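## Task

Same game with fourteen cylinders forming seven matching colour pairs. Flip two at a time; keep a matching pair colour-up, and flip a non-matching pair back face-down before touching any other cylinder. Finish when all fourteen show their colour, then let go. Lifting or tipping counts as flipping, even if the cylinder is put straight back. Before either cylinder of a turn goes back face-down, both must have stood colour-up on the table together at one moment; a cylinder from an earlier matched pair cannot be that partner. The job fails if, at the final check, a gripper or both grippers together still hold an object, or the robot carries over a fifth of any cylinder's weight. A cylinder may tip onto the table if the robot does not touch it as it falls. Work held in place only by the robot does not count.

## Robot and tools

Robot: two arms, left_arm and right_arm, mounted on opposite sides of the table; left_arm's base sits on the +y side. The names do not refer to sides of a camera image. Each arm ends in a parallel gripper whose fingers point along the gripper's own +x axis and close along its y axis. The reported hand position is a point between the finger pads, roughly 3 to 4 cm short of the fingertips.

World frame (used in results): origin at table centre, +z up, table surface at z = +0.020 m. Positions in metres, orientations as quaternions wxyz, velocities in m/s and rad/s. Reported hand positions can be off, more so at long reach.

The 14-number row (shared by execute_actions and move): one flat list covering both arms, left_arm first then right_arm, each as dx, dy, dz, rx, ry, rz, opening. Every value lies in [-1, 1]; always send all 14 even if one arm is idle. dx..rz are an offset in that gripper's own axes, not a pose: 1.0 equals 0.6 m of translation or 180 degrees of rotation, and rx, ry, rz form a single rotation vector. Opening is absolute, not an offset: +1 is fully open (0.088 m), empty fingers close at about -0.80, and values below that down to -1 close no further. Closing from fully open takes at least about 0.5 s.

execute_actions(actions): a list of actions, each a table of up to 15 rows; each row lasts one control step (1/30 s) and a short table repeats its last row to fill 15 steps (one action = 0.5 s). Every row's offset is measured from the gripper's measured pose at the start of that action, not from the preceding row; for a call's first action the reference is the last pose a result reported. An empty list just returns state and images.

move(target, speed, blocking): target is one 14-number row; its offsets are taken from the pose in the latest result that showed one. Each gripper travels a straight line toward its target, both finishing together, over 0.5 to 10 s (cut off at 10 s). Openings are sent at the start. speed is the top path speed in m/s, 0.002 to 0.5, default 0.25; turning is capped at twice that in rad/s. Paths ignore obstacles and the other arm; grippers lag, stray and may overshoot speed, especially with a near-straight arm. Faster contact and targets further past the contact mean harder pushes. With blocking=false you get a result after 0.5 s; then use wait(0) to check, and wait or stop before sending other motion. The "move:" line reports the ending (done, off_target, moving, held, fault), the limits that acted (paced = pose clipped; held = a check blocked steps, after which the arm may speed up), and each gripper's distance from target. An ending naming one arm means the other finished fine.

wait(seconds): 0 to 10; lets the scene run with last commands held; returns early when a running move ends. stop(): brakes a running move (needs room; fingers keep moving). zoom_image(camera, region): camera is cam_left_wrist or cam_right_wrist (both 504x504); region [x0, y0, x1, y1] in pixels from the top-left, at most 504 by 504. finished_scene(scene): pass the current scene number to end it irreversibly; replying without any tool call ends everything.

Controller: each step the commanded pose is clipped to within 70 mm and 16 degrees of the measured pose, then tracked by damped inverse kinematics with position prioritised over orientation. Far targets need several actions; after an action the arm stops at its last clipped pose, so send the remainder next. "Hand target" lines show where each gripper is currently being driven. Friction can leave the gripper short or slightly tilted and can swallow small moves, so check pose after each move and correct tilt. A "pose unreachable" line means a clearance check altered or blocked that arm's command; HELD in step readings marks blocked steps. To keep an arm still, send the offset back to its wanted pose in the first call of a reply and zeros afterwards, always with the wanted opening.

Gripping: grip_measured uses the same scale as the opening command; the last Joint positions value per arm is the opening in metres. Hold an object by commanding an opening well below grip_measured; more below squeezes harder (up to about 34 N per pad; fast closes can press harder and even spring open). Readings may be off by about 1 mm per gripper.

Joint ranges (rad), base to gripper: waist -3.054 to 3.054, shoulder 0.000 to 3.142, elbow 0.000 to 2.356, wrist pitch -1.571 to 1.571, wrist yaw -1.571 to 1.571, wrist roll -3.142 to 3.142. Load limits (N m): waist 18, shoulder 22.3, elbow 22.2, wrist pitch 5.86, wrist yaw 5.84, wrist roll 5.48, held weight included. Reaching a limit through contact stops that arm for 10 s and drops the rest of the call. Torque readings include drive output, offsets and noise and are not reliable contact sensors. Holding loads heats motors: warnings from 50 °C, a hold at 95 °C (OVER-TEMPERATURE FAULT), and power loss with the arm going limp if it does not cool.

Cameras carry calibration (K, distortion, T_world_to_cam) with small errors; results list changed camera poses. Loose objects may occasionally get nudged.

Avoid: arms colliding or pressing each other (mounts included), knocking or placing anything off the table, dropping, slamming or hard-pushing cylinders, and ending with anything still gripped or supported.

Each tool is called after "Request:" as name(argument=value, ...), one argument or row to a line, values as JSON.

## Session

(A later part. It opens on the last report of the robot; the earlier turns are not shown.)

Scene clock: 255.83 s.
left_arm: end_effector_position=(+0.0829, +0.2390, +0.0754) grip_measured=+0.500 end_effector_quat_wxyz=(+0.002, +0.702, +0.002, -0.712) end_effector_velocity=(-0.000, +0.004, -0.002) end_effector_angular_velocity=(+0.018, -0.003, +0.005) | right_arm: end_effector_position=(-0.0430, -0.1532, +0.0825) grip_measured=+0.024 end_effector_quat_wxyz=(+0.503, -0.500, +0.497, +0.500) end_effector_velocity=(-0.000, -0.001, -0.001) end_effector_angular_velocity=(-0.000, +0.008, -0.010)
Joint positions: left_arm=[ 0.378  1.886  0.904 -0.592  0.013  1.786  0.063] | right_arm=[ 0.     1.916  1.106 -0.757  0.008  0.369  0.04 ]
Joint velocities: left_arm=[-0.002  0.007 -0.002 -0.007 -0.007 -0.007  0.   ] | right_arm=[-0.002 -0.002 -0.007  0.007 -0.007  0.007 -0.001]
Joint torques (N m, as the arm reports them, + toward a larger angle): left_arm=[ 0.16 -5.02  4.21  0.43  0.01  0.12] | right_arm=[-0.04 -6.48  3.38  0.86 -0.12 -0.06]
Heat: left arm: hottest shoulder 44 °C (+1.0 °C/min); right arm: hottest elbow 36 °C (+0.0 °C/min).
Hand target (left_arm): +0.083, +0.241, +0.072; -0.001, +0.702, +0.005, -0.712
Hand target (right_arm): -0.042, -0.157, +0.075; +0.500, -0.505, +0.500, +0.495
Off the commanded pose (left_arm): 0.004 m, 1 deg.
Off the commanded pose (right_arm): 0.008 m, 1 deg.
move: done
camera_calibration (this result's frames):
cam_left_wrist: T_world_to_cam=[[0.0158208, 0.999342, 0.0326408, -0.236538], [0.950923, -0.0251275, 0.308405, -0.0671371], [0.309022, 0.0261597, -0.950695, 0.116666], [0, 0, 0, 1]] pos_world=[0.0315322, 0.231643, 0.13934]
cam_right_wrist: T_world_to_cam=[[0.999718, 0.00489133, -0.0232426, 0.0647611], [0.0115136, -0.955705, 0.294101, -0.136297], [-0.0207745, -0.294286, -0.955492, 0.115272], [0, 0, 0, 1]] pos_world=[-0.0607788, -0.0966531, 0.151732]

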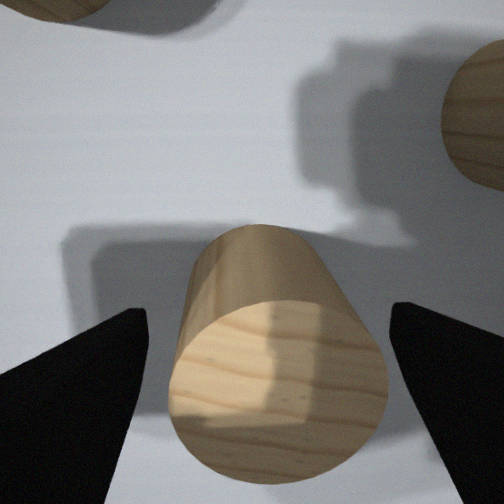

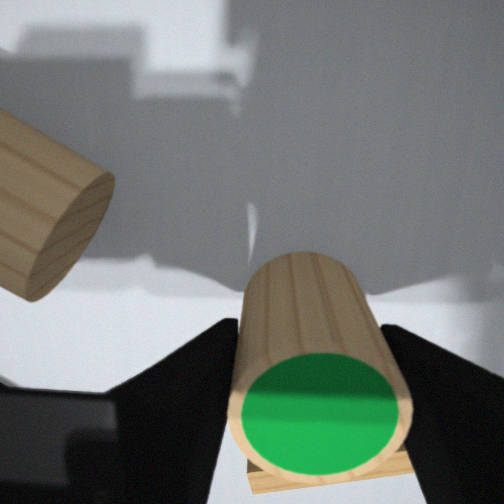

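Request:
execute_actions(
  actions=[
    [[0,0,0,0,0,0,-0.3,0,0,0,0,0,0,0.5]],
    [[0,0,0,0,0,0,-0.3,0,0,0,0,0,0,0.5]],
  ],
)

Request:
move(
  target=[-0.13,0,0,0,0,0.004,-0.3,-0.135,0,0,0,0,0,0.5],
  speed=0.2,
)

Request:
move(
  target=[-0.26,0.423,0.082,0,0,0.504,-0.3,-0.227,-0.126,0.062,0,-0.497,0,1],
  speed=0.3,
)

Scene clock: 259.53 s.
left_arm: end_effector_position=(+0.0828, +0.2392, +0.0751) grip_measured=+0.038 end_effector_quat_wxyz=(+0.001, +0.702, +0.003, -0.712) end_effector_velocity=(+0.002, -0.002, +0.001) end_effector_angular_velocity=(-0.010, -0.010, +0.024) | right_arm: end_effector_position=(-0.0431, -0.1531, +0.0824) grip_measured=+0.500 end_effector_quat_wxyz=(+0.503, -0.499, +0.497, +0.501) end_effector_velocity=(+0.000, -0.003, -0.001) end_effector_angular_velocity=(-0.019, +0.016, +0.000)
Joint positions: left_arm=[ 0.378  1.887  0.904 -0.592  0.013  1.786  0.041] | right_arm=[-0.     1.916  1.106 -0.756  0.006  0.369  0.063]
Joint velocities: left_arm=[ 0.002 -0.002  0.002  0.007 -0.007 -0.022 -0.   ] | right_arm=[-0.007  0.002 -0.002 -0.007 -0.022 -0.007  0.   ]
Joint torques (N m, as the arm reports them, + toward a larger angle): left_arm=[-0.15 -5.81  4.71  0.22  0.09  0.04] | right_arm=[ 0.06 -8.09  4.78  0.13  0.01 -0.02]
Heat: left arm: hottest shoulder 44 °C (+1.0 °C/min); right arm: hottest elbow 36 °C (+0.0 °C/min).
Hand target (left_arm): +0.083, +0.239, +0.075; +0.001, +0.702, +0.003, -0.712
Hand target (right_arm): -0.043, -0.153, +0.082; +0.503, -0.499, +0.498, +0.500
Off the commanded pose (left_arm): 0.000 m, 0 deg.
Off the commanded pose (right_arm): 0.000 m, 0 deg.
Step readings (end_effector_position; steps 1 to 15: 1st action; 16 to 30: 2nd action):
0: left_arm (+0.0829, +0.2390, +0.0751) | right_arm (-0.0431, -0.1529, +0.0824)
1: left_arm (+0.0829, +0.2390, +0.0751) | right_arm (-0.0431, -0.1529, +0.0824)
2: left_arm (+0.0829, +0.2390, +0.0751) | right_arm (-0.0431, -0.1529, +0.0824)
4: left_arm (+0.0829, +0.2390, +0.0751) | right_arm (-0.0432, -0.1529, +0.0824)
8: left_arm (+0.0828, +0.2392, +0.0751) | right_arm (-0.0431, -0.1528, +0.0824)
15: left_arm (+0.0828, +0.2392, +0.0751) | right_arm (-0.0431, -0.1531, +0.0824)
16: left_arm (+0.0828, +0.2392, +0.0751) | right_arm (-0.0431, -0.1531, +0.0824)
17: left_arm (+0.0828, +0.2392, +0.0751) | right_arm (-0.0431, -0.1531, +0.0824)
19: left_arm (+0.0828, +0.2392, +0.0751) | right_arm (-0.0431, -0.1531, +0.0824)
23: left_arm (+0.0828, +0.2392, +0.0751) | right_arm (-0.0431, -0.1531, +0.0824)
30: end_effector_position above
camera_calibration (this result's frames):
cam_left_wrist: T_world_to_cam=[[0.0162211, 0.999302, 0.0336577, -0.236862], [0.951106, -0.0258054, 0.307785, -0.0667471], [0.308439, 0.0270194, -0.95086, 0.116289], [0, 0, 0, 1]] pos_world=[0.0314576, 0.231832, 0.139091]
cam_right_wrist: T_world_to_cam=[[0.999677, 0.00414823, -0.0250753, 0.0648288], [0.0113305, -0.955866, 0.293585, -0.136103], [-0.0227508, -0.293774, -0.955604, 0.11516], [0, 0, 0, 1]] pos_world=[-0.0606458, -0.0965342, 0.151631]

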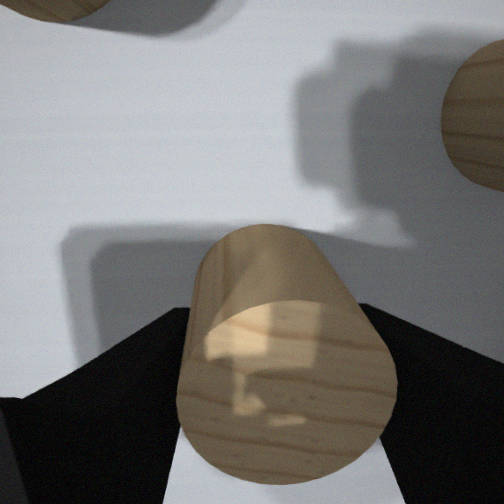

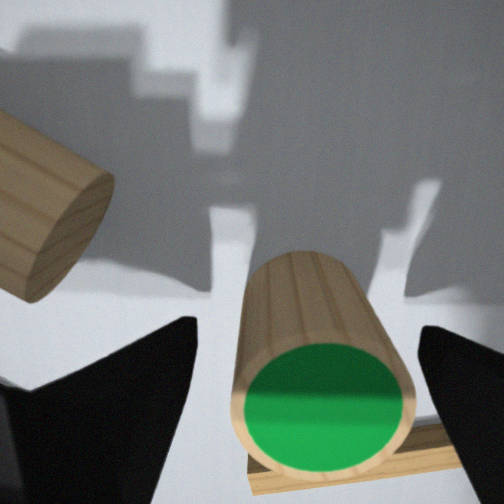

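Scene clock: 260.43 s.
left_arm: end_effector_position=(+0.0824, +0.2419, +0.1472) grip_measured=+0.036 end_effector_quat_wxyz=(-0.000, +0.702, +0.005, -0.713) end_effector_velocity=(+0.001, -0.002, +0.003) end_effector_angular_velocity=(-0.006, -0.009, -0.024) | right_arm: end_effector_position=(-0.0420, -0.1558, +0.1586) grip_measured=+0.500 end_effector_quat_wxyz=(+0.501, -0.503, +0.500, +0.496) end_effector_velocity=(+0.001, -0.003, +0.003) end_effector_angular_velocity=(-0.014, +0.003, +0.019)
Joint positions: left_arm=[ 0.379  1.719  1.033 -0.896  0.013  1.786  0.041] | right_arm=[-0.     1.797  1.281 -1.064  0.006  0.369  0.063]
Joint velocities: left_arm=[-0.002 -0.002  0.012 -0.007 -0.007  0.022 -0.   ] | right_arm=[-0.002 -0.002  0.007 -0.022 -0.007 -0.022 -0.   ]
Joint torques (N m, as the arm reports them, + toward a larger angle): left_arm=[ 0.35 -6.81  6.57 -0.05  0.15  0.1 ] | right_arm=[ 0.16 -8.45  6.73 -0.06  0.01  0.03]
Heat: left arm: hottest shoulder 44 °C (+0.0 °C/min); right arm: hottest elbow 36 °C (+0.0 °C/min).
Hand target (left_arm): +0.083, +0.239, +0.153; +0.006, +0.702, -0.002, -0.712
Hand target (right_arm): -0.043, -0.153, +0.163; +0.503, -0.499, +0.498, +0.501
Off the commanded pose (left_arm): 0.007 m, 1 deg.
Off the commanded pose (right_arm): 0.005 m, 1 deg.
move: done
camera_calibration (this result's frames):
cam_left_wrist: T_world_to_cam=[[0.0155112, 0.999081, 0.0399565, -0.242727], [0.951564, -0.0270219, 0.306262, -0.0880261], [0.307061, 0.0332707, -0.951108, 0.18349], [0, 0, 0, 1]] pos_world=[0.0311848, 0.23402, 0.211177]
cam_right_wrist: T_world_to_cam=[[0.999792, 0.00385107, -0.0200522, 0.064878], [0.00980794, -0.951916, 0.306201, -0.162521], [-0.0179088, -0.306334, -0.951756, 0.1849], [0, 0, 0, 1]] pos_world=[-0.0599591, -0.0983153, 0.227045]

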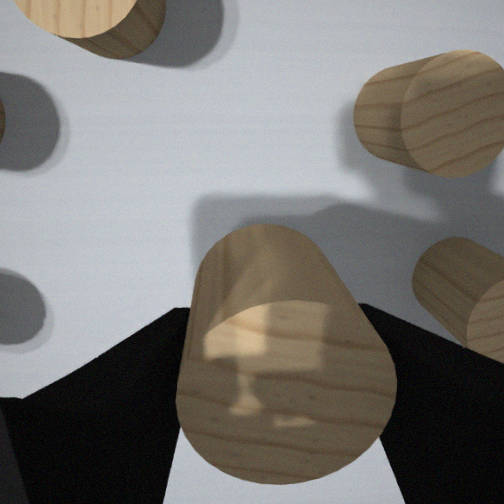

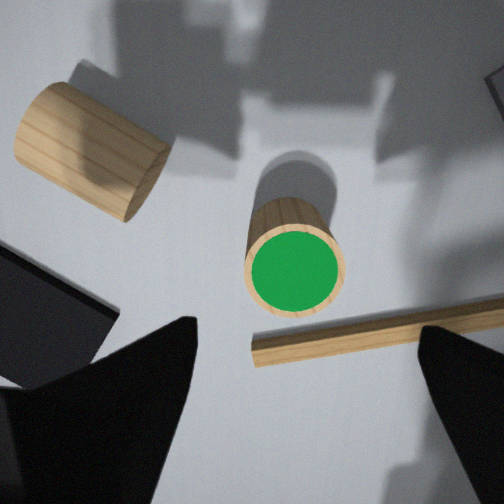

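Scene clock: 263.67 s.
left_arm: end_effector_position=(+0.0365, -0.0103, +0.2988) grip_measured=+0.034 end_effector_quat_wxyz=(+0.500, +0.498, -0.497, -0.505) end_effector_velocity=(-0.000, -0.001, -0.006) end_effector_angular_velocity=(+0.007, +0.008, +0.005) | right_arm: end_effector_position=(+0.0314, -0.1168, +0.3043) grip_measured=+1.000 end_effector_quat_wxyz=(+0.705, +0.005, +0.002, +0.709) end_effector_velocity=(-0.002, -0.000, -0.006) end_effector_angular_velocity=(-0.017, +0.018, +0.020)
Joint positions: left_arm=[0.197 1.942 1.021 0.914 0.045 1.562 0.041] | right_arm=[-0.159  1.11   0.368  0.747  0.204  0.009  0.088]
Joint velocities: left_arm=[-0.002  0.012 -0.002  0.007 -0.007 -0.007 -0.   ] | right_arm=[-0.002  0.002 -0.007 -0.007 -0.022  0.022  0.   ]
Joint torques (N m, as the arm reports them, + toward a larger angle): left_arm=[-0.33 -7.08  7.54  2.11 -0.22 -0.17] | right_arm=[-0.06 -2.8   4.73  2.01 -0.13 -0.21]
Heat: left arm: hottest shoulder 44 °C (+0.0 °C/min); right arm: hottest elbow 36 °C (+0.0 °C/min).
Hand target (left_arm): +0.036, -0.013, +0.301; +0.504, +0.496, -0.498, -0.503
Hand target (right_arm): +0.032, -0.118, +0.296; +0.705, -0.006, +0.005, +0.709
Off the commanded pose (left_arm): 0.005 m, 1 deg.
Off the commanded pose (right_arm): 0.009 m, 2 deg.
move: off_target (right_arm)
camera_calibration (this result's frames):
cam_left_wrist: T_world_to_cam=[[0.0121611, 0.0394043, -0.999149, 0.304574], [0.948133, 0.316965, 0.0240406, -0.0095996], [0.317642, -0.947618, -0.0335059, 0.0655218], [0, 0, 0, 1]] pos_world=[-0.0154147, 0.0531308, 0.306741]
cam_right_wrist: T_world_to_cam=[[0.999382, 0.0348527, -0.00466045, -0.00683636], [0.00586954, -0.296028, -0.955161, 0.289845], [-0.0346696, 0.954543, -0.29605, 0.285015], [0, 0, 0, 1]] pos_world=[0.0150122, -0.186018, 0.361196]

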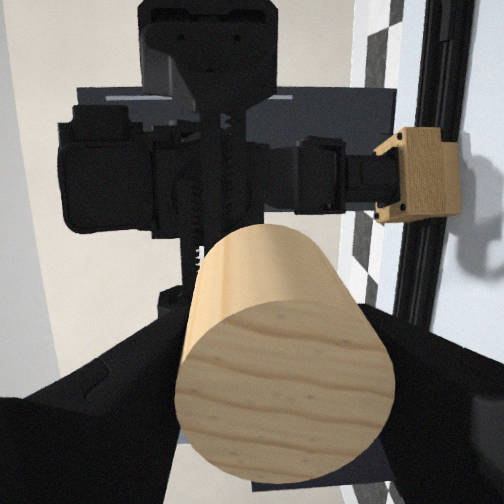

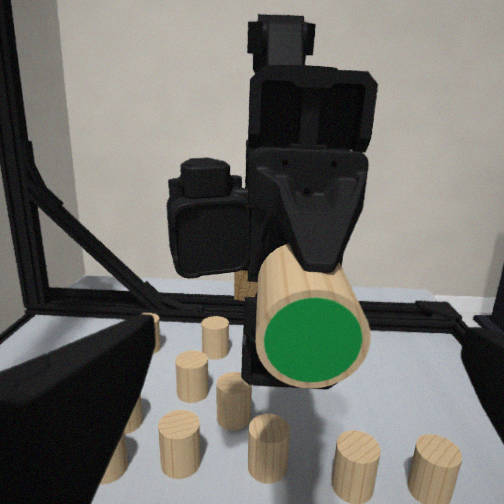

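Request:
move(
  target=[0,0,0,0,0,0,-0.3,0.09,-0.008,-0.015,-0.005,0,0,1],
  speed=0.13,
)

Scene clock: 266.07 s.
left_arm: end_effector_position=(+0.0363, -0.0103, +0.2985) grip_measured=+0.033 end_effector_quat_wxyz=(+0.499, +0.498, -0.497, -0.505) end_effector_velocity=(+0.002, +0.001, -0.003) end_effector_angular_velocity=(+0.012, -0.007, +0.019) | right_arm: end_effector_position=(+0.0357, -0.0661, +0.2941) grip_measured=+1.000 end_effector_quat_wxyz=(+0.705, +0.000, -0.001, +0.709) end_effector_velocity=(+0.002, +0.001, -0.006) end_effector_angular_velocity=(-0.027, -0.011, -0.000)
Joint positions: left_arm=[0.197 1.943 1.021 0.914 0.045 1.562 0.041] | right_arm=[-0.219  1.393  0.495  0.899  0.144 -0.001  0.088]
Joint velocities: left_arm=[-0.002 -0.002 -0.007 -0.007 -0.022  0.007  0.   ] | right_arm=[-0.007  0.007  0.002 -0.022 -0.007 -0.007  0.   ]
Joint torques (N m, as the arm reports them, + toward a larger angle): left_arm=[-0.03 -7.81  6.17  1.69 -0.01 -0.05] | right_arm=[-0.41 -4.06  7.5   2.   -0.1  -0.19]
Heat: left arm: hottest shoulder 44 °C (+0.0 °C/min); right arm: hottest elbow 36 °C (+0.0 °C/min).
Hand target (left_arm): +0.036, -0.010, +0.299; +0.499, +0.498, -0.497, -0.505
Hand target (right_arm): +0.036, -0.063, +0.296; +0.705, -0.001, -0.004, +0.709
Off the commanded pose (left_arm): 0.000 m, 0 deg.
Off the commanded pose (right_arm): 0.004 m, 0 deg.
move: done
camera_calibration (this result's frames):
cam_left_wrist: T_world_to_cam=[[0.0121609, 0.0397805, -0.999134, 0.304273], [0.948254, 0.316594, 0.0241468, -0.00942045], [0.31728, -0.947727, -0.033872, 0.0656285], [0, 0, 0, 1]] pos_world=[-0.0155899, 0.0530762, 0.30646]
cam_right_wrist: T_world_to_cam=[[0.999404, 0.0340647, 0.0055378, -0.0159462], [0.0154842, -0.299182, -0.954071, 0.294151], [-0.0308433, 0.953588, -0.299531, 0.234546], [0, 0, 0, 1]] pos_world=[0.0186162, -0.135113, 0.350983]

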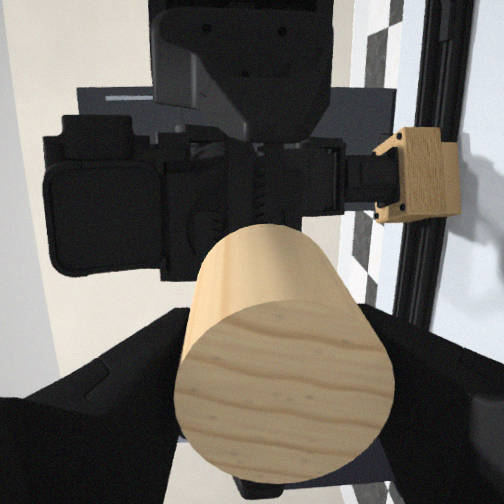

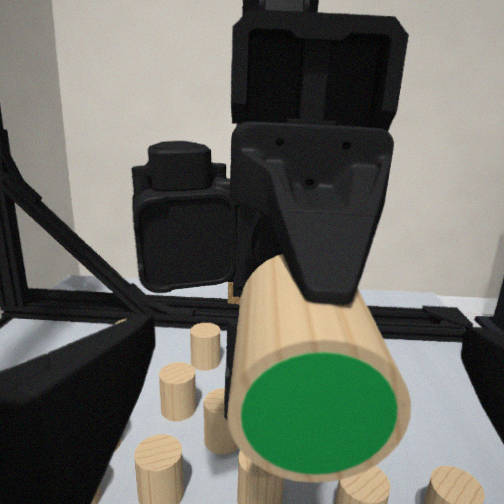

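Request:
execute_actions(
  actions=[
    [[0,0,0,0,0,0,-0.3,0,0,0,0,0,0,-0.3]],
    [[0,0,0,0,0,0,-0.3,0,0,0,0,0,0,-0.3]],
    [[0,0,0,0,0,0,1,0,0,0,0,0,0,-0.3]],
  ],
)

Request:
move(
  target=[-0.1,0,0,0,0,0,1,0,0,0,0,0,0,-0.3],
  speed=0.2,
)

Request:
move(
  target=[-0.46,-0.235,-0.12,0,0,-0.497,0.5,-0.34,0.06,-0.215,0,0.502,0,-0.3],
  speed=0.3,
)

Scene clock: 270.97 s.
left_arm: end_effector_position=(+0.0365, -0.0104, +0.2983) grip_measured=+1.000 end_effector_quat_wxyz=(+0.499, +0.499, -0.497, -0.505) end_effector_velocity=(-0.003, +0.002, -0.001) end_effector_angular_velocity=(+0.007, -0.007, -0.000) | right_arm: end_effector_position=(+0.0355, -0.0658, +0.2943) grip_measured=+0.025 end_effector_quat_wxyz=(+0.705, +0.001, -0.001, +0.709) end_effector_velocity=(-0.002, -0.001, -0.002) end_effector_angular_velocity=(-0.007, -0.023, +0.010)
Joint positions: left_arm=[0.197 1.943 1.021 0.914 0.045 1.562 0.088] | right_arm=[-0.219  1.395  0.496  0.9    0.143 -0.001  0.04 ]
Joint velocities: left_arm=[-0.007 -0.007 -0.007 -0.007 -0.007  0.007  0.   ] | right_arm=[ 0.002 -0.002 -0.002 -0.007 -0.007 -0.022  0.   ]
Joint torques (N m, as the arm reports them, + toward a larger angle): left_arm=[-0.03 -7.69  6.27  1.77  0.   -0.03] | right_arm=[ 0.04 -5.32  6.13  1.84  0.01  0.  ]
Heat: left arm: hottest shoulder 44 °C (+0.0 °C/min); right arm: hottest elbow 36 °C (+0.0 °C/min).
Hand target (left_arm): +0.036, -0.010, +0.298; +0.499, +0.499, -0.497, -0.505
Hand target (right_arm): +0.036, -0.066, +0.294; +0.705, +0.001, -0.001, +0.709
Off the commanded pose (left_arm): 0.000 m, 0 deg.
Off the commanded pose (right_arm): 0.000 m, 0 deg.
Step readings (end_effector_position; steps 1 to 15: 1st action; 16 to 30: 2nd action; 31 to 45: 3rd action):
0: left_arm (+0.0363, -0.0104, +0.2983) | right_arm (+0.0357, -0.0658, +0.2941)
1: left_arm (+0.0363, -0.0104, +0.2983) | right_arm (+0.0357, -0.0658, +0.2941)
2: left_arm (+0.0363, -0.0104, +0.2983) | right_arm (+0.0357, -0.0658, +0.2941)
4: left_arm (+0.0363, -0.0104, +0.2983) | right_arm (+0.0357, -0.0658, +0.2941)
8: left_arm (+0.0363, -0.0104, +0.2983) | right_arm (+0.0357, -0.0657, +0.2943)
15: left_arm (+0.0365, -0.0104, +0.2983) | right_arm (+0.0355, -0.0658, +0.2943)
16: left_arm (+0.0365, -0.0104, +0.2983) | right_arm (+0.0355, -0.0658, +0.2943)
17: left_arm (+0.0365, -0.0104, +0.2983) | right_arm (+0.0355, -0.0658, +0.2943)
19: left_arm (+0.0365, -0.0104, +0.2983) | right_arm (+0.0355, -0.0658, +0.2943)
23: left_arm (+0.0365, -0.0104, +0.2983) | right_arm (+0.0355, -0.0658, +0.2943)
30: left_arm (+0.0365, -0.0104, +0.2983) | right_arm (+0.0355, -0.0658, +0.2943)
31: left_arm (+0.0365, -0.0104, +0.2983) | right_arm (+0.0355, -0.0658, +0.2943)
32: left_arm (+0.0365, -0.0104, +0.2983) | right_arm (+0.0355, -0.0658, +0.2943)
34: left_arm (+0.0365, -0.0104, +0.2983) | right_arm (+0.0355, -0.0658, +0.2943)
38: left_arm (+0.0365, -0.0104, +0.2983) | right_arm (+0.0355, -0.0658, +0.2943)
45: end_effector_position above
camera_calibration (this result's frames):
cam_left_wrist: T_world_to_cam=[[0.0121303, 0.040166, -0.999119, 0.304078], [0.948133, 0.316946, 0.024253, -0.00962375], [0.317641, -0.947593, -0.0342381, 0.0656293], [0, 0, 0, 1]] pos_world=[-0.0154105, 0.0530264, 0.306291]
cam_right_wrist: T_world_to_cam=[[0.999379, 0.034823, 0.00545178, -0.0157225], [0.0156052, -0.29845, -0.954298, 0.29456], [-0.0316044, 0.95379, -0.298808, 0.234155], [0, 0, 0, 1]] pos_world=[0.0185164, -0.134875, 0.351151]

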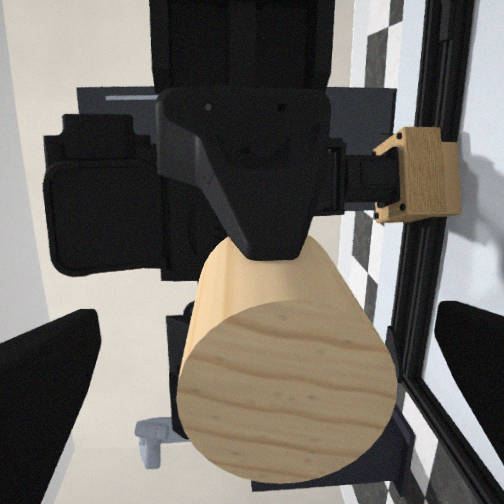

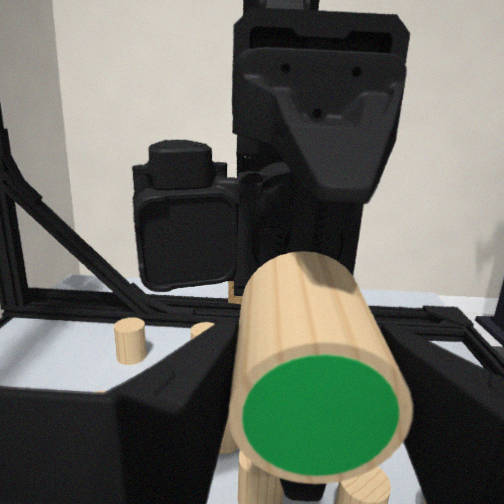

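Scene clock: 271.87 s.
left_arm: end_effector_position=(+0.0362, +0.0472, +0.2950) grip_measured=+1.000 end_effector_quat_wxyz=(+0.498, +0.502, -0.493, -0.507) end_effector_velocity=(-0.002, +0.003, +0.000) end_effector_angular_velocity=(-0.002, +0.007, -0.010) | right_arm: end_effector_position=(+0.0355, -0.0658, +0.2943) grip_measured=+0.025 end_effector_quat_wxyz=(+0.705, +0.001, -0.001, +0.709) end_effector_velocity=(-0.000, -0.001, -0.005) end_effector_angular_velocity=(-0.022, +0.019, +0.005)
Joint positions: left_arm=[0.202 1.766 0.769 0.979 0.045 1.562 0.088] | right_arm=[-0.219  1.395  0.496  0.9    0.143 -0.001  0.04 ]
Joint velocities: left_arm=[-0.002 -0.007 -0.012  0.007  0.007 -0.007  0.   ] | right_arm=[-0.002 -0.002 -0.002 -0.022 -0.007  0.022 -0.   ]
Joint torques (N m, as the arm reports them, + toward a larger angle): left_arm=[ 0.15 -7.65  5.38  2.    0.22 -0.05] | right_arm=[ 0.09 -5.31  6.12  1.85  0.    0.  ]
Heat: left arm: hottest shoulder 44 °C (+0.0 °C/min); right arm: hottest elbow 36 °C (+0.0 °C/min).
Hand target (left_arm): +0.036, +0.050, +0.299; +0.499, +0.499, -0.497, -0.505
Hand target (right_arm): +0.036, -0.066, +0.294; +0.705, +0.001, -0.001, +0.709
Off the commanded pose (left_arm): 0.005 m, 1 deg.
Off the commanded pose (right_arm): 0.000 m, 0 deg.
move: done
camera_calibration (this result's frames):
cam_left_wrist: T_world_to_cam=[[0.0115256, 0.0501092, -0.998677, 0.297898], [0.946929, 0.320307, 0.027, -0.0284407], [0.321236, -0.945988, -0.0437581, 0.122716], [0, 0, 0, 1]] pos_world=[-0.015923, 0.110271, 0.303641]
cam_right_wrist: T_world_to_cam=[[0.999379, 0.034823, 0.00545178, -0.0157225], [0.0156052, -0.29845, -0.954298, 0.29456], [-0.0316044, 0.95379, -0.298808, 0.234155], [0, 0, 0, 1]] pos_world=[0.0185164, -0.134875, 0.351151]

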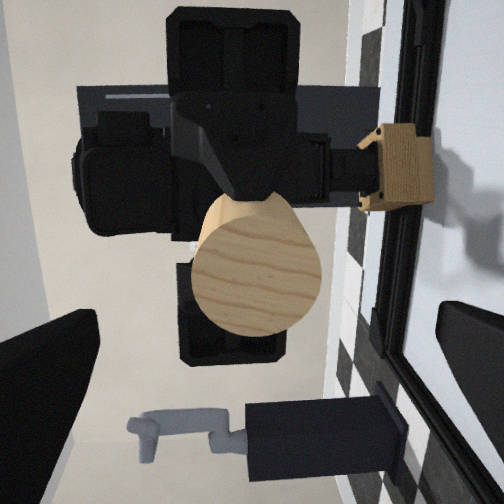

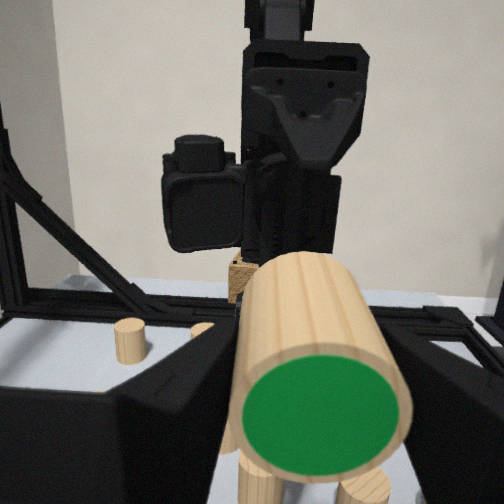

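Scene clock: 274.97 s.
left_arm: end_effector_position=(+0.1041, +0.3251, +0.1585) grip_measured=+0.500 end_effector_quat_wxyz=(+0.003, +0.702, +0.003, -0.712) end_effector_velocity=(+0.001, +0.002, +0.000) end_effector_angular_velocity=(+0.010, -0.004, +0.010) | right_arm: end_effector_position=(+0.0038, -0.2714, +0.1630) grip_measured=+0.025 end_effector_quat_wxyz=(+0.501, -0.504, +0.498, +0.497) end_effector_velocity=(+0.001, -0.005, -0.001) end_effector_angular_velocity=(-0.028, -0.003, +0.019)
Joint positions: left_arm=[ 0.567  1.417  0.781 -0.94   0.014  1.973  0.063] | right_arm=[-0.004  1.313  0.823 -1.089  0.009  0.362  0.04 ]
Joint velocities: left_arm=[ 0.002  0.002  0.002 -0.007 -0.007 -0.007  0.   ] | right_arm=[-0.002  0.002 -0.002 -0.022 -0.007 -0.022 -0.   ]
Joint torques (N m, as the arm reports them, + toward a larger angle): left_arm=[ 0.27 -3.09  6.06 -0.02 -0.15  0.1 ] | right_arm=[ 0.28 -3.24  7.03 -0.08 -0.07  0.14]
Heat: left arm: hottest shoulder 44 °C (+0.0 °C/min); right arm: hottest elbow 36 °C (+1.0 °C/min).
Hand target (left_arm): +0.106, +0.325, +0.158; +0.000, +0.703, +0.005, -0.711
Hand target (right_arm): +0.002, -0.269, +0.164; +0.501, -0.503, +0.499, +0.497
Off the commanded pose (left_arm): 0.003 m, 1 deg.
Off the commanded pose (right_arm): 0.004 m, 1 deg.
move: done
camera_calibration (this result's frames):
cam_left_wrist: T_world_to_cam=[[0.013559, 0.999398, 0.03192, -0.325286], [0.951433, -0.0227141, 0.307018, -0.111426], [0.307558, 0.0262069, -0.951168, 0.187037], [0, 0, 0, 1]] pos_world=[0.0529002, 0.317658, 0.222497]
cam_right_wrist: T_world_to_cam=[[0.999817, 0.00734801, -0.0176356, 0.0201726], [0.0123668, -0.952516, 0.304237, -0.27425], [-0.0145627, -0.304399, -0.952433, 0.155015], [0, 0, 0, 1]] pos_world=[-0.0145199, -0.214189, 0.231434]

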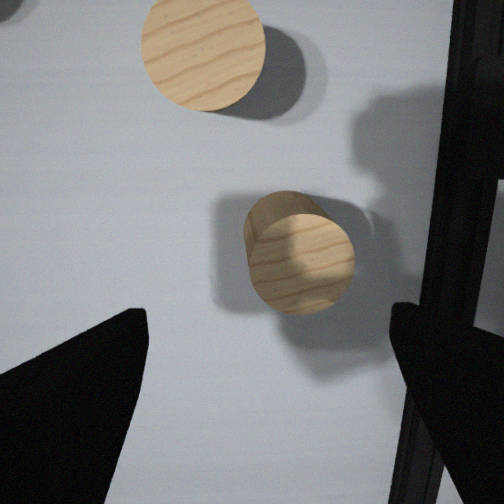

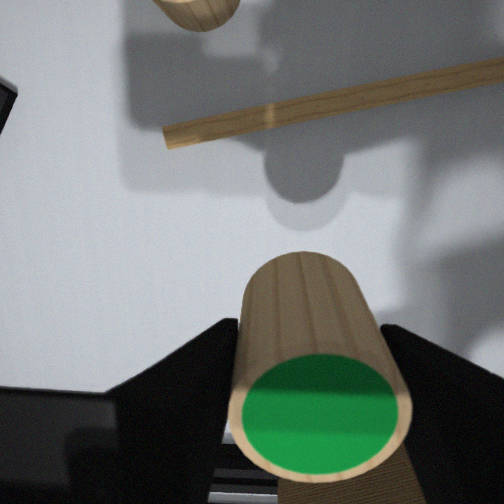

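Request:
move(
  target=[0.005,-0.03,-0.01,0,0,0,0.4,0.15,0,-0.004,0,0.003,0,-0.3],
  speed=0.09,
)

Scene clock: 278.27 s.
left_arm: end_effector_position=(+0.1100, +0.3419, +0.1555) grip_measured=+0.400 end_effector_quat_wxyz=(+0.002, +0.701, +0.004, -0.713) end_effector_velocity=(+0.005, -0.001, +0.001) end_effector_angular_velocity=(-0.001, -0.025, +0.010) | right_arm: end_effector_position=(+0.0041, -0.2724, +0.0785) grip_measured=+0.024 end_effector_quat_wxyz=(+0.501, -0.504, +0.498, +0.497) end_effector_velocity=(+0.001, -0.005, -0.000) end_effector_angular_velocity=(-0.023, -0.001, +0.005)
Joint positions: left_arm=[ 0.628  1.373  0.733 -0.941  0.013  2.032  0.059] | right_arm=[-0.004  1.483  0.583 -0.679  0.009  0.362  0.04 ]
Joint velocities: left_arm=[ 0.002 -0.002  0.002  0.007 -0.022 -0.007 -0.   ] | right_arm=[-0.002 -0.002 -0.002 -0.022 -0.007 -0.007 -0.   ]
Joint torques (N m, as the arm reports them, + toward a larger angle): left_arm=[ 0.18 -4.11  4.82  0.35  0.06  0.09] | right_arm=[-0.23 -2.98  2.98  1.42 -0.08 -0.08]
Heat: left arm: hottest shoulder 43 °C (-1.0 °C/min); right arm: hottest elbow 36 °C (+1.0 °C/min).
Hand target (left_arm): +0.110, +0.343, +0.155; +0.003, +0.702, +0.003, -0.712
Hand target (right_arm): +0.005, -0.275, +0.073; +0.499, -0.507, +0.500, +0.494
Off the commanded pose (left_arm): 0.001 m, 0 deg.
Off the commanded pose (right_arm): 0.006 m, 1 deg.
move: done
camera_calibration (this result's frames):
cam_left_wrist: T_world_to_cam=[[0.0128413, 0.999289, 0.035443, -0.342475], [0.951866, -0.0230726, 0.305645, -0.115406], [0.306246, 0.0298121, -0.951485, 0.180915], [0, 0, 0, 1]] pos_world=[0.0588449, 0.334176, 0.21955]
cam_right_wrist: T_world_to_cam=[[0.999811, 0.00734263, -0.0179929, 0.0184092], [0.0124724, -0.952475, 0.304362, -0.249486], [-0.014903, -0.304529, -0.952386, 0.0742651], [0, 0, 0, 1]] pos_world=[-0.0141873, -0.215148, 0.146994]

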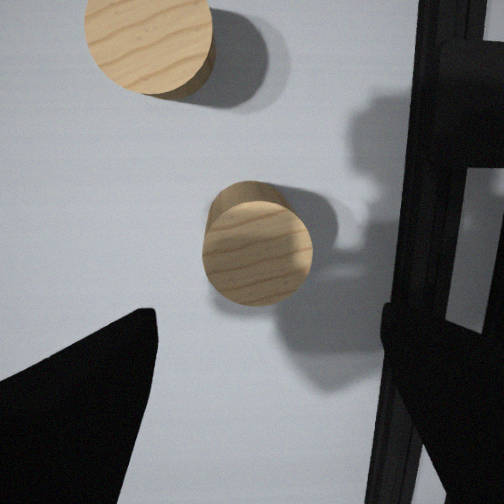

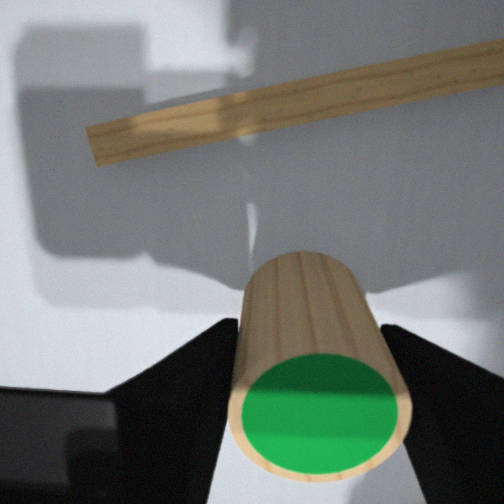

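R releases while L descends (cmd .070).

Request:
move(
  target=[0.142,-0.001,-0.003,0,0,-0.002,0.4,0,0,0,0,0,0,0.5],
  speed=0.1,
)

Request:
move(
  target=[0,0,0,0,0,0,0.4,-0.14,0,0,0,0,0,0.5],
  speed=0.2,
)

Scene clock: 281.13 s.
left_arm: end_effector_position=(+0.1107, +0.3412, +0.0727) grip_measured=+0.400 end_effector_quat_wxyz=(+0.003, +0.702, +0.004, -0.713) end_effector_velocity=(+0.002, -0.002, -0.002) end_effector_angular_velocity=(-0.007, -0.012, +0.005) | right_arm: end_effector_position=(+0.0042, -0.2722, +0.0783) grip_measured=+0.500 end_effector_quat_wxyz=(+0.501, -0.503, +0.498, +0.497) end_effector_velocity=(+0.000, -0.003, -0.001) end_effector_angular_velocity=(-0.014, +0.003, +0.005)
Joint positions: left_arm=[ 0.629  1.612  0.542 -0.51   0.013  2.033  0.059] | right_arm=[-0.005  1.483  0.583 -0.677  0.008  0.362  0.063]
Joint velocities: left_arm=[-0.002  0.007 -0.002  0.022 -0.007 -0.007 -0.   ] | right_arm=[-0.002  0.002 -0.002 -0.007 -0.007 -0.007 -0.   ]
Joint torques (N m, as the arm reports them, + toward a larger angle): left_arm=[ 0.25 -3.19  3.78  0.39 -0.01  0.08] | right_arm=[ 0.22 -4.44  4.55 -0.06  0.04 -0.02]
Heat: left arm: hottest shoulder 42 °C (-3.0 °C/min); right arm: hottest elbow 36 °C (+1.0 °C/min).
Hand target (left_arm): +0.111, +0.344, +0.071; -0.000, +0.701, +0.007, -0.713
Hand target (right_arm): +0.004, -0.272, +0.078; +0.501, -0.504, +0.498, +0.497
Off the commanded pose (left_arm): 0.003 m, 0 deg.
Off the commanded pose (right_arm): 0.000 m, 0 deg.
move: done
camera_calibration (this result's frames):
cam_left_wrist: T_world_to_cam=[[0.0120488, 0.999358, 0.0337436, -0.338645], [0.951618, -0.0218225, 0.306507, -0.0912333], [0.307046, 0.028418, -0.95127, 0.102262], [0, 0, 0, 1]] pos_world=[0.0595005, 0.333531, 0.136669]
cam_right_wrist: T_world_to_cam=[[0.999794, 0.00582124, -0.019465, 0.0180493], [0.01146, -0.952695, 0.303713, -0.249229], [-0.0167762, -0.303874, -0.952565, 0.0743163], [0, 0, 0, 1]] pos_world=[-0.0139427, -0.214961, 0.146836]

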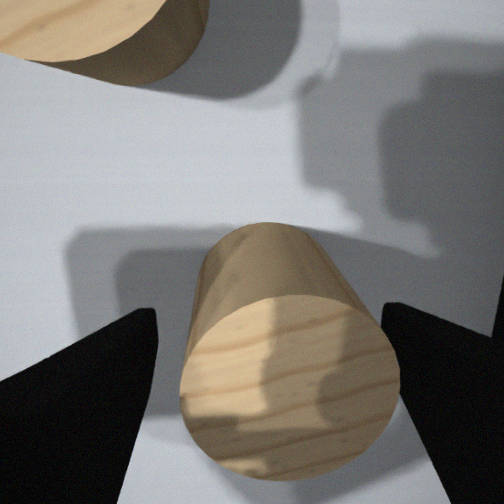

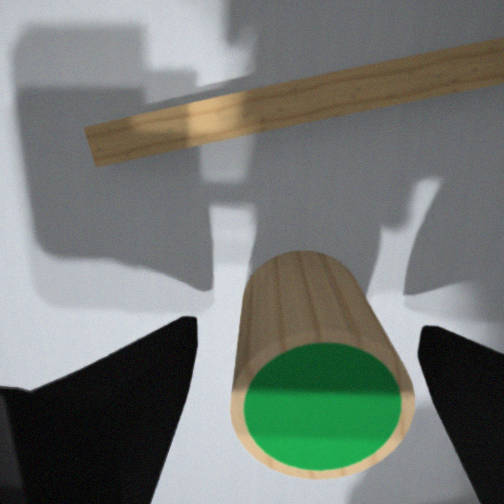

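Scene clock: 282.03 s.
left_arm: end_effector_position=(+0.1107, +0.3412, +0.0726) grip_measured=+0.400 end_effector_quat_wxyz=(+0.003, +0.702, +0.004, -0.713) end_effector_velocity=(+0.002, +0.004, -0.000) end_effector_angular_velocity=(+0.017, -0.016, +0.010) | right_arm: end_effector_position=(+0.0048, -0.2740, +0.1579) grip_measured=+0.500 end_effector_quat_wxyz=(+0.499, -0.508, +0.500, +0.492) end_effector_velocity=(-0.000, -0.001, +0.004) end_effector_angular_velocity=(-0.005, +0.006, -0.010)
Joint positions: left_arm=[ 0.629  1.612  0.542 -0.51   0.013  2.033  0.059] | right_arm=[-0.005  1.32   0.808 -1.08   0.008  0.362  0.063]
Joint velocities: left_arm=[ 0.002 -0.002 -0.002 -0.007 -0.022 -0.007 -0.   ] | right_arm=[-0.002 -0.007  0.012 -0.022 -0.007  0.007 -0.   ]
Joint torques (N m, as the arm reports them, + toward a larger angle): left_arm=[-0.01 -3.67  4.31  0.18  0.06  0.02] | right_arm=[ 0.32 -4.84  6.75 -0.11  0.    0.06]
Heat: left arm: hottest shoulder 42 °C (-3.0 °C/min); right arm: hottest elbow 36 °C (+1.0 °C/min).
Hand target (left_arm): +0.111, +0.341, +0.073; +0.003, +0.702, +0.004, -0.713
Hand target (right_arm): +0.003, -0.272, +0.162; +0.501, -0.503, +0.498, +0.497
Off the commanded pose (left_arm): 0.000 m, 0 deg.
Off the commanded pose (right_arm): 0.005 m, 1 deg.
move: done
camera_calibration (this result's frames):
cam_left_wrist: T_world_to_cam=[[0.0120547, 0.999346, 0.034081, -0.338711], [0.951672, -0.0219266, 0.306334, -0.0911459], [0.306881, 0.0287412, -0.951314, 0.102114], [0, 0, 0, 1]] pos_world=[0.0594873, 0.333557, 0.136607]
cam_right_wrist: T_world_to_cam=[[0.999887, 0.00557661, -0.0139956, 0.0179825], [0.00973454, -0.948152, 0.317669, -0.276112], [-0.0114984, -0.317769, -0.948098, 0.145067], [0, 0, 0, 1]] pos_world=[-0.0136246, -0.215799, 0.225501]

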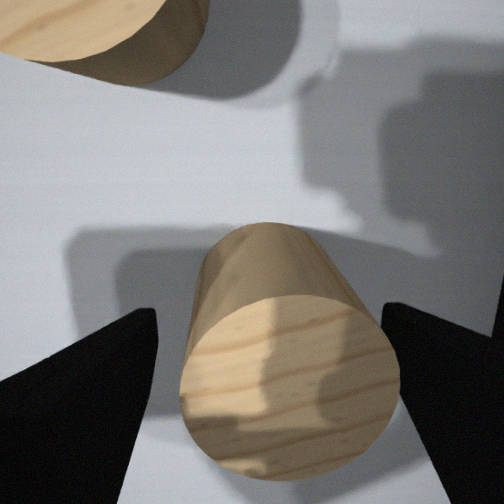

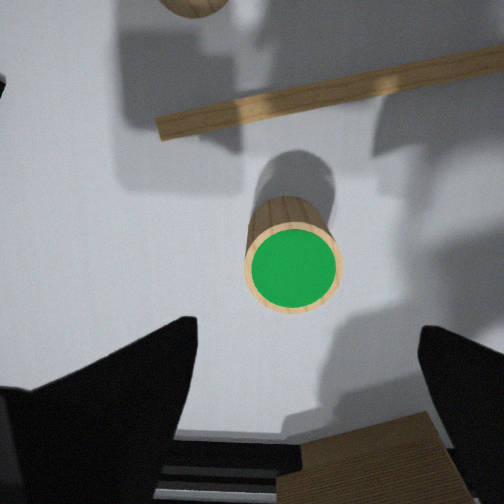

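Request:
execute_actions(
  actions=[
    [[0,0,0,0,0,0,-0.3,0,0,0,0,0,0,0.5]],
    [[0,0,0,0,0,0,-0.3,0,0,0,0,0,0,0.5]],
  ],
)

Request:
move(
  target=[-0.13,0,0,0,0,0.004,-0.3,0,0,0,0,0,0,0.5],
  speed=0.2,
)

Request:
move(
  target=[-0.267,0.593,0.132,0,0,0.505,-0.3,-0.235,-0.05,0.26,0,-0.502,0,1],
  speed=0.3,
)

Scene clock: 285.57 s.
left_arm: end_effector_position=(+0.1106, +0.3413, +0.0726) grip_measured=+0.035 end_effector_quat_wxyz=(+0.003, +0.701, +0.005, -0.713) end_effector_velocity=(+0.002, +0.002, -0.000) end_effector_angular_velocity=(+0.016, -0.016, -0.010) | right_arm: end_effector_position=(+0.0049, -0.2741, +0.1583) grip_measured=+0.500 end_effector_quat_wxyz=(+0.499, -0.508, +0.500, +0.492) end_effector_velocity=(+0.000, -0.002, -0.000) end_effector_angular_velocity=(-0.010, +0.004, +0.005)
Joint positions: left_arm=[ 0.629  1.612  0.542 -0.51   0.013  2.033  0.041] | right_arm=[-0.005  1.32   0.809 -1.082  0.008  0.362  0.063]
Joint velocities: left_arm=[-0.002  0.002  0.002 -0.007 -0.022  0.007 -0.   ] | right_arm=[-0.002 -0.002 -0.002 -0.007 -0.007 -0.007 -0.   ]
Joint torques (N m, as the arm reports them, + toward a larger angle): left_arm=[-0.07 -3.73  4.2   0.15  0.05  0.01] | right_arm=[ 0.03 -4.12  5.51  0.08  0.02 -0.03]
Heat: left arm: hottest shoulder 42 °C (-3.0 °C/min); right arm: hottest elbow 36 °C (+1.0 °C/min).
Hand target (left_arm): +0.111, +0.341, +0.073; +0.003, +0.701, +0.005, -0.713
Hand target (right_arm): +0.005, -0.274, +0.158; +0.499, -0.508, +0.500, +0.492
Off the commanded pose (left_arm): 0.000 m, 0 deg.
Off the commanded pose (right_arm): 0.000 m, 0 deg.
Step readings (end_effector_position; steps 1 to 15: 1st action; 16 to 30: 2nd action):
0: left_arm (+0.1107, +0.3412, +0.0726) | right_arm (+0.0049, -0.2741, +0.1582)
1: left_arm (+0.1107, +0.3412, +0.0726) | right_arm (+0.0049, -0.2741, +0.1582)
2: left_arm (+0.1107, +0.3412, +0.0726) | right_arm (+0.0049, -0.2741, +0.1583)
4: left_arm (+0.1106, +0.3413, +0.0726) | right_arm (+0.0049, -0.2741, +0.1583)
8: left_arm (+0.1106, +0.3413, +0.0726) | right_arm (+0.0049, -0.2741, +0.1583)
15: left_arm (+0.1106, +0.3413, +0.0726) | right_arm (+0.0049, -0.2741, +0.1583)
16: left_arm (+0.1106, +0.3413, +0.0726) | right_arm (+0.0049, -0.2741, +0.1583)
17: left_arm (+0.1106, +0.3413, +0.0726) | right_arm (+0.0049, -0.2741, +0.1583)
19: left_arm (+0.1106, +0.3413, +0.0726) | right_arm (+0.0049, -0.2741, +0.1583)
23: left_arm (+0.1106, +0.3413, +0.0726) | right_arm (+0.0049, -0.2741, +0.1583)
30: end_effector_position above
camera_calibration (this result's frames):
cam_left_wrist: T_world_to_cam=[[0.0120667, 0.999323, 0.0347558, -0.338901], [0.951778, -0.0221346, 0.305989, -0.0909868], [0.306551, 0.0293876, -0.9514, 0.101956], [0, 0, 0, 1]] pos_world=[0.0594338, 0.333661, 0.136621]
cam_right_wrist: T_world_to_cam=[[0.999887, 0.00557661, -0.0139956, 0.0179652], [0.00973454, -0.948152, 0.317669, -0.276302], [-0.0114984, -0.317769, -0.948098, 0.145439], [0, 0, 0, 1]] pos_world=[-0.0136012, -0.21586, 0.225915]

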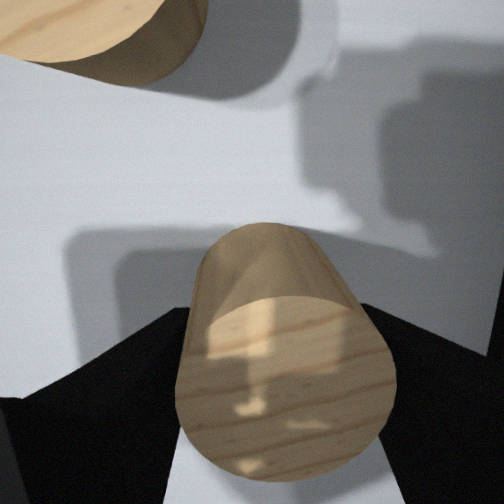

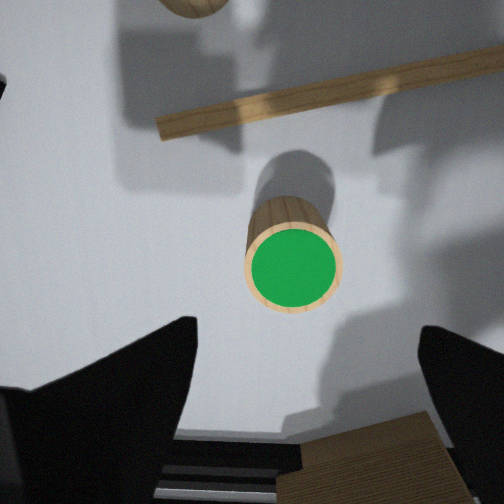

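Scene clock: 286.50 s.
left_arm: end_effector_position=(+0.1104, +0.3435, +0.1462) grip_measured=+0.035 end_effector_quat_wxyz=(+0.002, +0.701, +0.006, -0.713) end_effector_velocity=(-0.001, +0.001, +0.003) end_effector_angular_velocity=(+0.003, +0.010, +0.010) | right_arm: end_effector_position=(+0.0049, -0.2741, +0.1583) grip_measured=+0.500 end_effector_quat_wxyz=(+0.499, -0.508, +0.500, +0.492) end_effector_velocity=(+0.000, +0.004, -0.001) end_effector_angular_velocity=(+0.019, -0.001, -0.010)
Joint positions: left_arm=[ 0.633  1.389  0.705 -0.901  0.013  2.036  0.041] | right_arm=[-0.005  1.32   0.809 -1.082  0.008  0.362  0.063]
Joint velocities: left_arm=[ 0.002 -0.007  0.007 -0.022  0.007 -0.007 -0.   ] | right_arm=[-0.002  0.002 -0.002  0.022  0.007  0.007  0.   ]
Joint torques (N m, as the arm reports them, + toward a larger angle): left_arm=[ 0.27 -4.33  6.49 -0.08  0.22  0.11] | right_arm=[ 0.02 -4.08  5.49  0.08  0.02 -0.02]
Heat: left arm: hottest shoulder 42 °C (-3.0 °C/min); right arm: hottest elbow 36 °C (+1.0 °C/min).
Hand target (left_arm): +0.112, +0.340, +0.150; +0.007, +0.702, +0.000, -0.713
Hand target (right_arm): +0.005, -0.274, +0.158; +0.499, -0.508, +0.500, +0.492
Off the commanded pose (left_arm): 0.005 m, 1 deg.
Off the commanded pose (right_arm): 0.000 m, 0 deg.
move: done
camera_calibration (this result's frames):
cam_left_wrist: T_world_to_cam=[[0.011, 0.999188, 0.0387493, -0.344068], [0.952445, -0.0222707, 0.303895, -0.113001], [0.304512, 0.0335637, -0.951917, 0.17085], [0, 0, 0, 1]] pos_world=[0.0593861, 0.335537, 0.210308]
cam_right_wrist: T_world_to_cam=[[0.999887, 0.00557661, -0.0139956, 0.0179652], [0.00973454, -0.948152, 0.317669, -0.276302], [-0.0114984, -0.317769, -0.948098, 0.145439], [0, 0, 0, 1]] pos_world=[-0.0136012, -0.21586, 0.225915]

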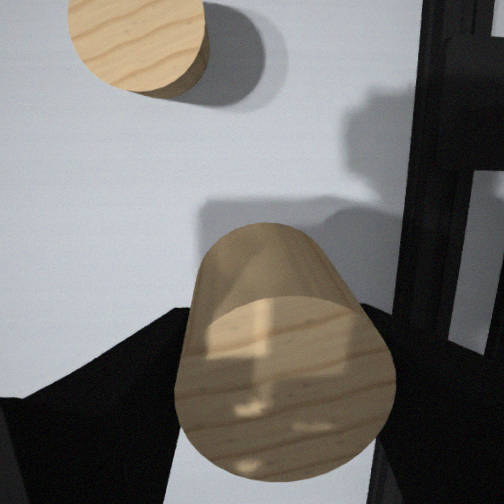

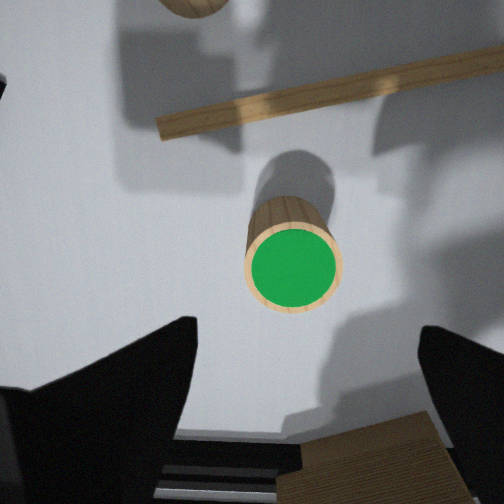

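Scene clock: 289.73 s.
left_arm: end_effector_position=(+0.0373, -0.0108, +0.3014) grip_measured=+0.034 end_effector_quat_wxyz=(+0.503, +0.497, -0.495, -0.505) end_effector_velocity=(+0.002, -0.001, -0.004) end_effector_angular_velocity=(+0.012, +0.008, +0.020) | right_arm: end_effector_position=(+0.0307, -0.1148, +0.3060) grip_measured=+1.000 end_effector_quat_wxyz=(+0.704, +0.004, -0.002, +0.710) end_effector_velocity=(-0.001, -0.000, -0.002) end_effector_angular_velocity=(-0.002, -0.008, +0.015)
Joint positions: left_arm=[0.198 1.939 1.027 0.908 0.04  1.556 0.041] | right_arm=[-0.159  1.119  0.376  0.752  0.202  0.002  0.088]
Joint velocities: left_arm=[-0.002  0.007  0.002 -0.007 -0.022 -0.007 -0.   ] | right_arm=[-0.007  0.002 -0.007  0.007 -0.022 -0.007  0.   ]
Joint torques (N m, as the arm reports them, + toward a larger angle): left_arm=[-0.22 -7.01  7.7   2.12 -0.19 -0.15] | right_arm=[-0.04 -2.95  4.85  1.95 -0.08 -0.18]
Heat: left arm: hottest shoulder 41 °C (-5.1 °C/min); right arm: hottest elbow 36 °C (+1.0 °C/min).
Hand target (left_arm): +0.037, -0.014, +0.304; +0.507, +0.495, -0.496, -0.502
Hand target (right_arm): +0.031, -0.116, +0.297; +0.704, -0.007, +0.002, +0.710
Off the commanded pose (left_arm): 0.005 m, 1 deg.
Off the commanded pose (right_arm): 0.009 m, 2 deg.
move: off_target (right_arm)
camera_calibration (this result's frames):
cam_left_wrist: T_world_to_cam=[[0.00679729, 0.0364122, -0.999314, 0.307409], [0.946772, 0.321394, 0.0181506, -0.00841917], [0.321835, -0.946245, -0.0322895, 0.0642859], [0, 0, 0, 1]] pos_world=[-0.0148079, 0.0523426, 0.309427]
cam_right_wrist: T_world_to_cam=[[0.999324, 0.0367205, 0.0014898, -0.00786335], [0.0121569, -0.292042, -0.956328, 0.2926], [-0.0346817, 0.9557, -0.292291, 0.282611], [0, 0, 0, 1]] pos_world=[0.0141024, -0.184351, 0.362438]

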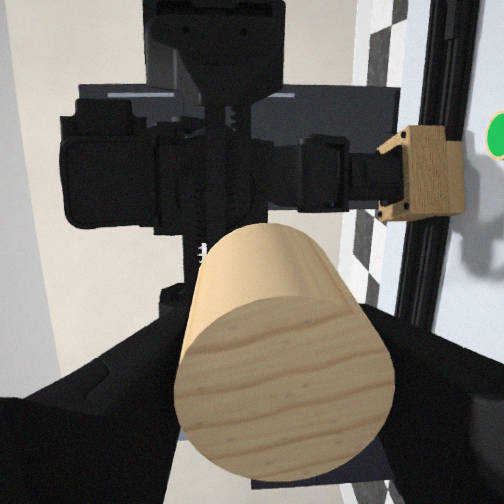

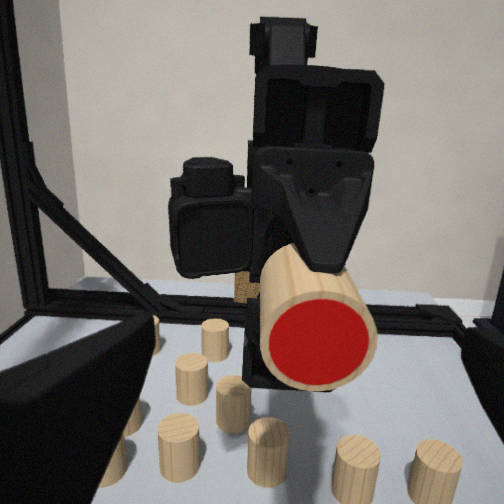

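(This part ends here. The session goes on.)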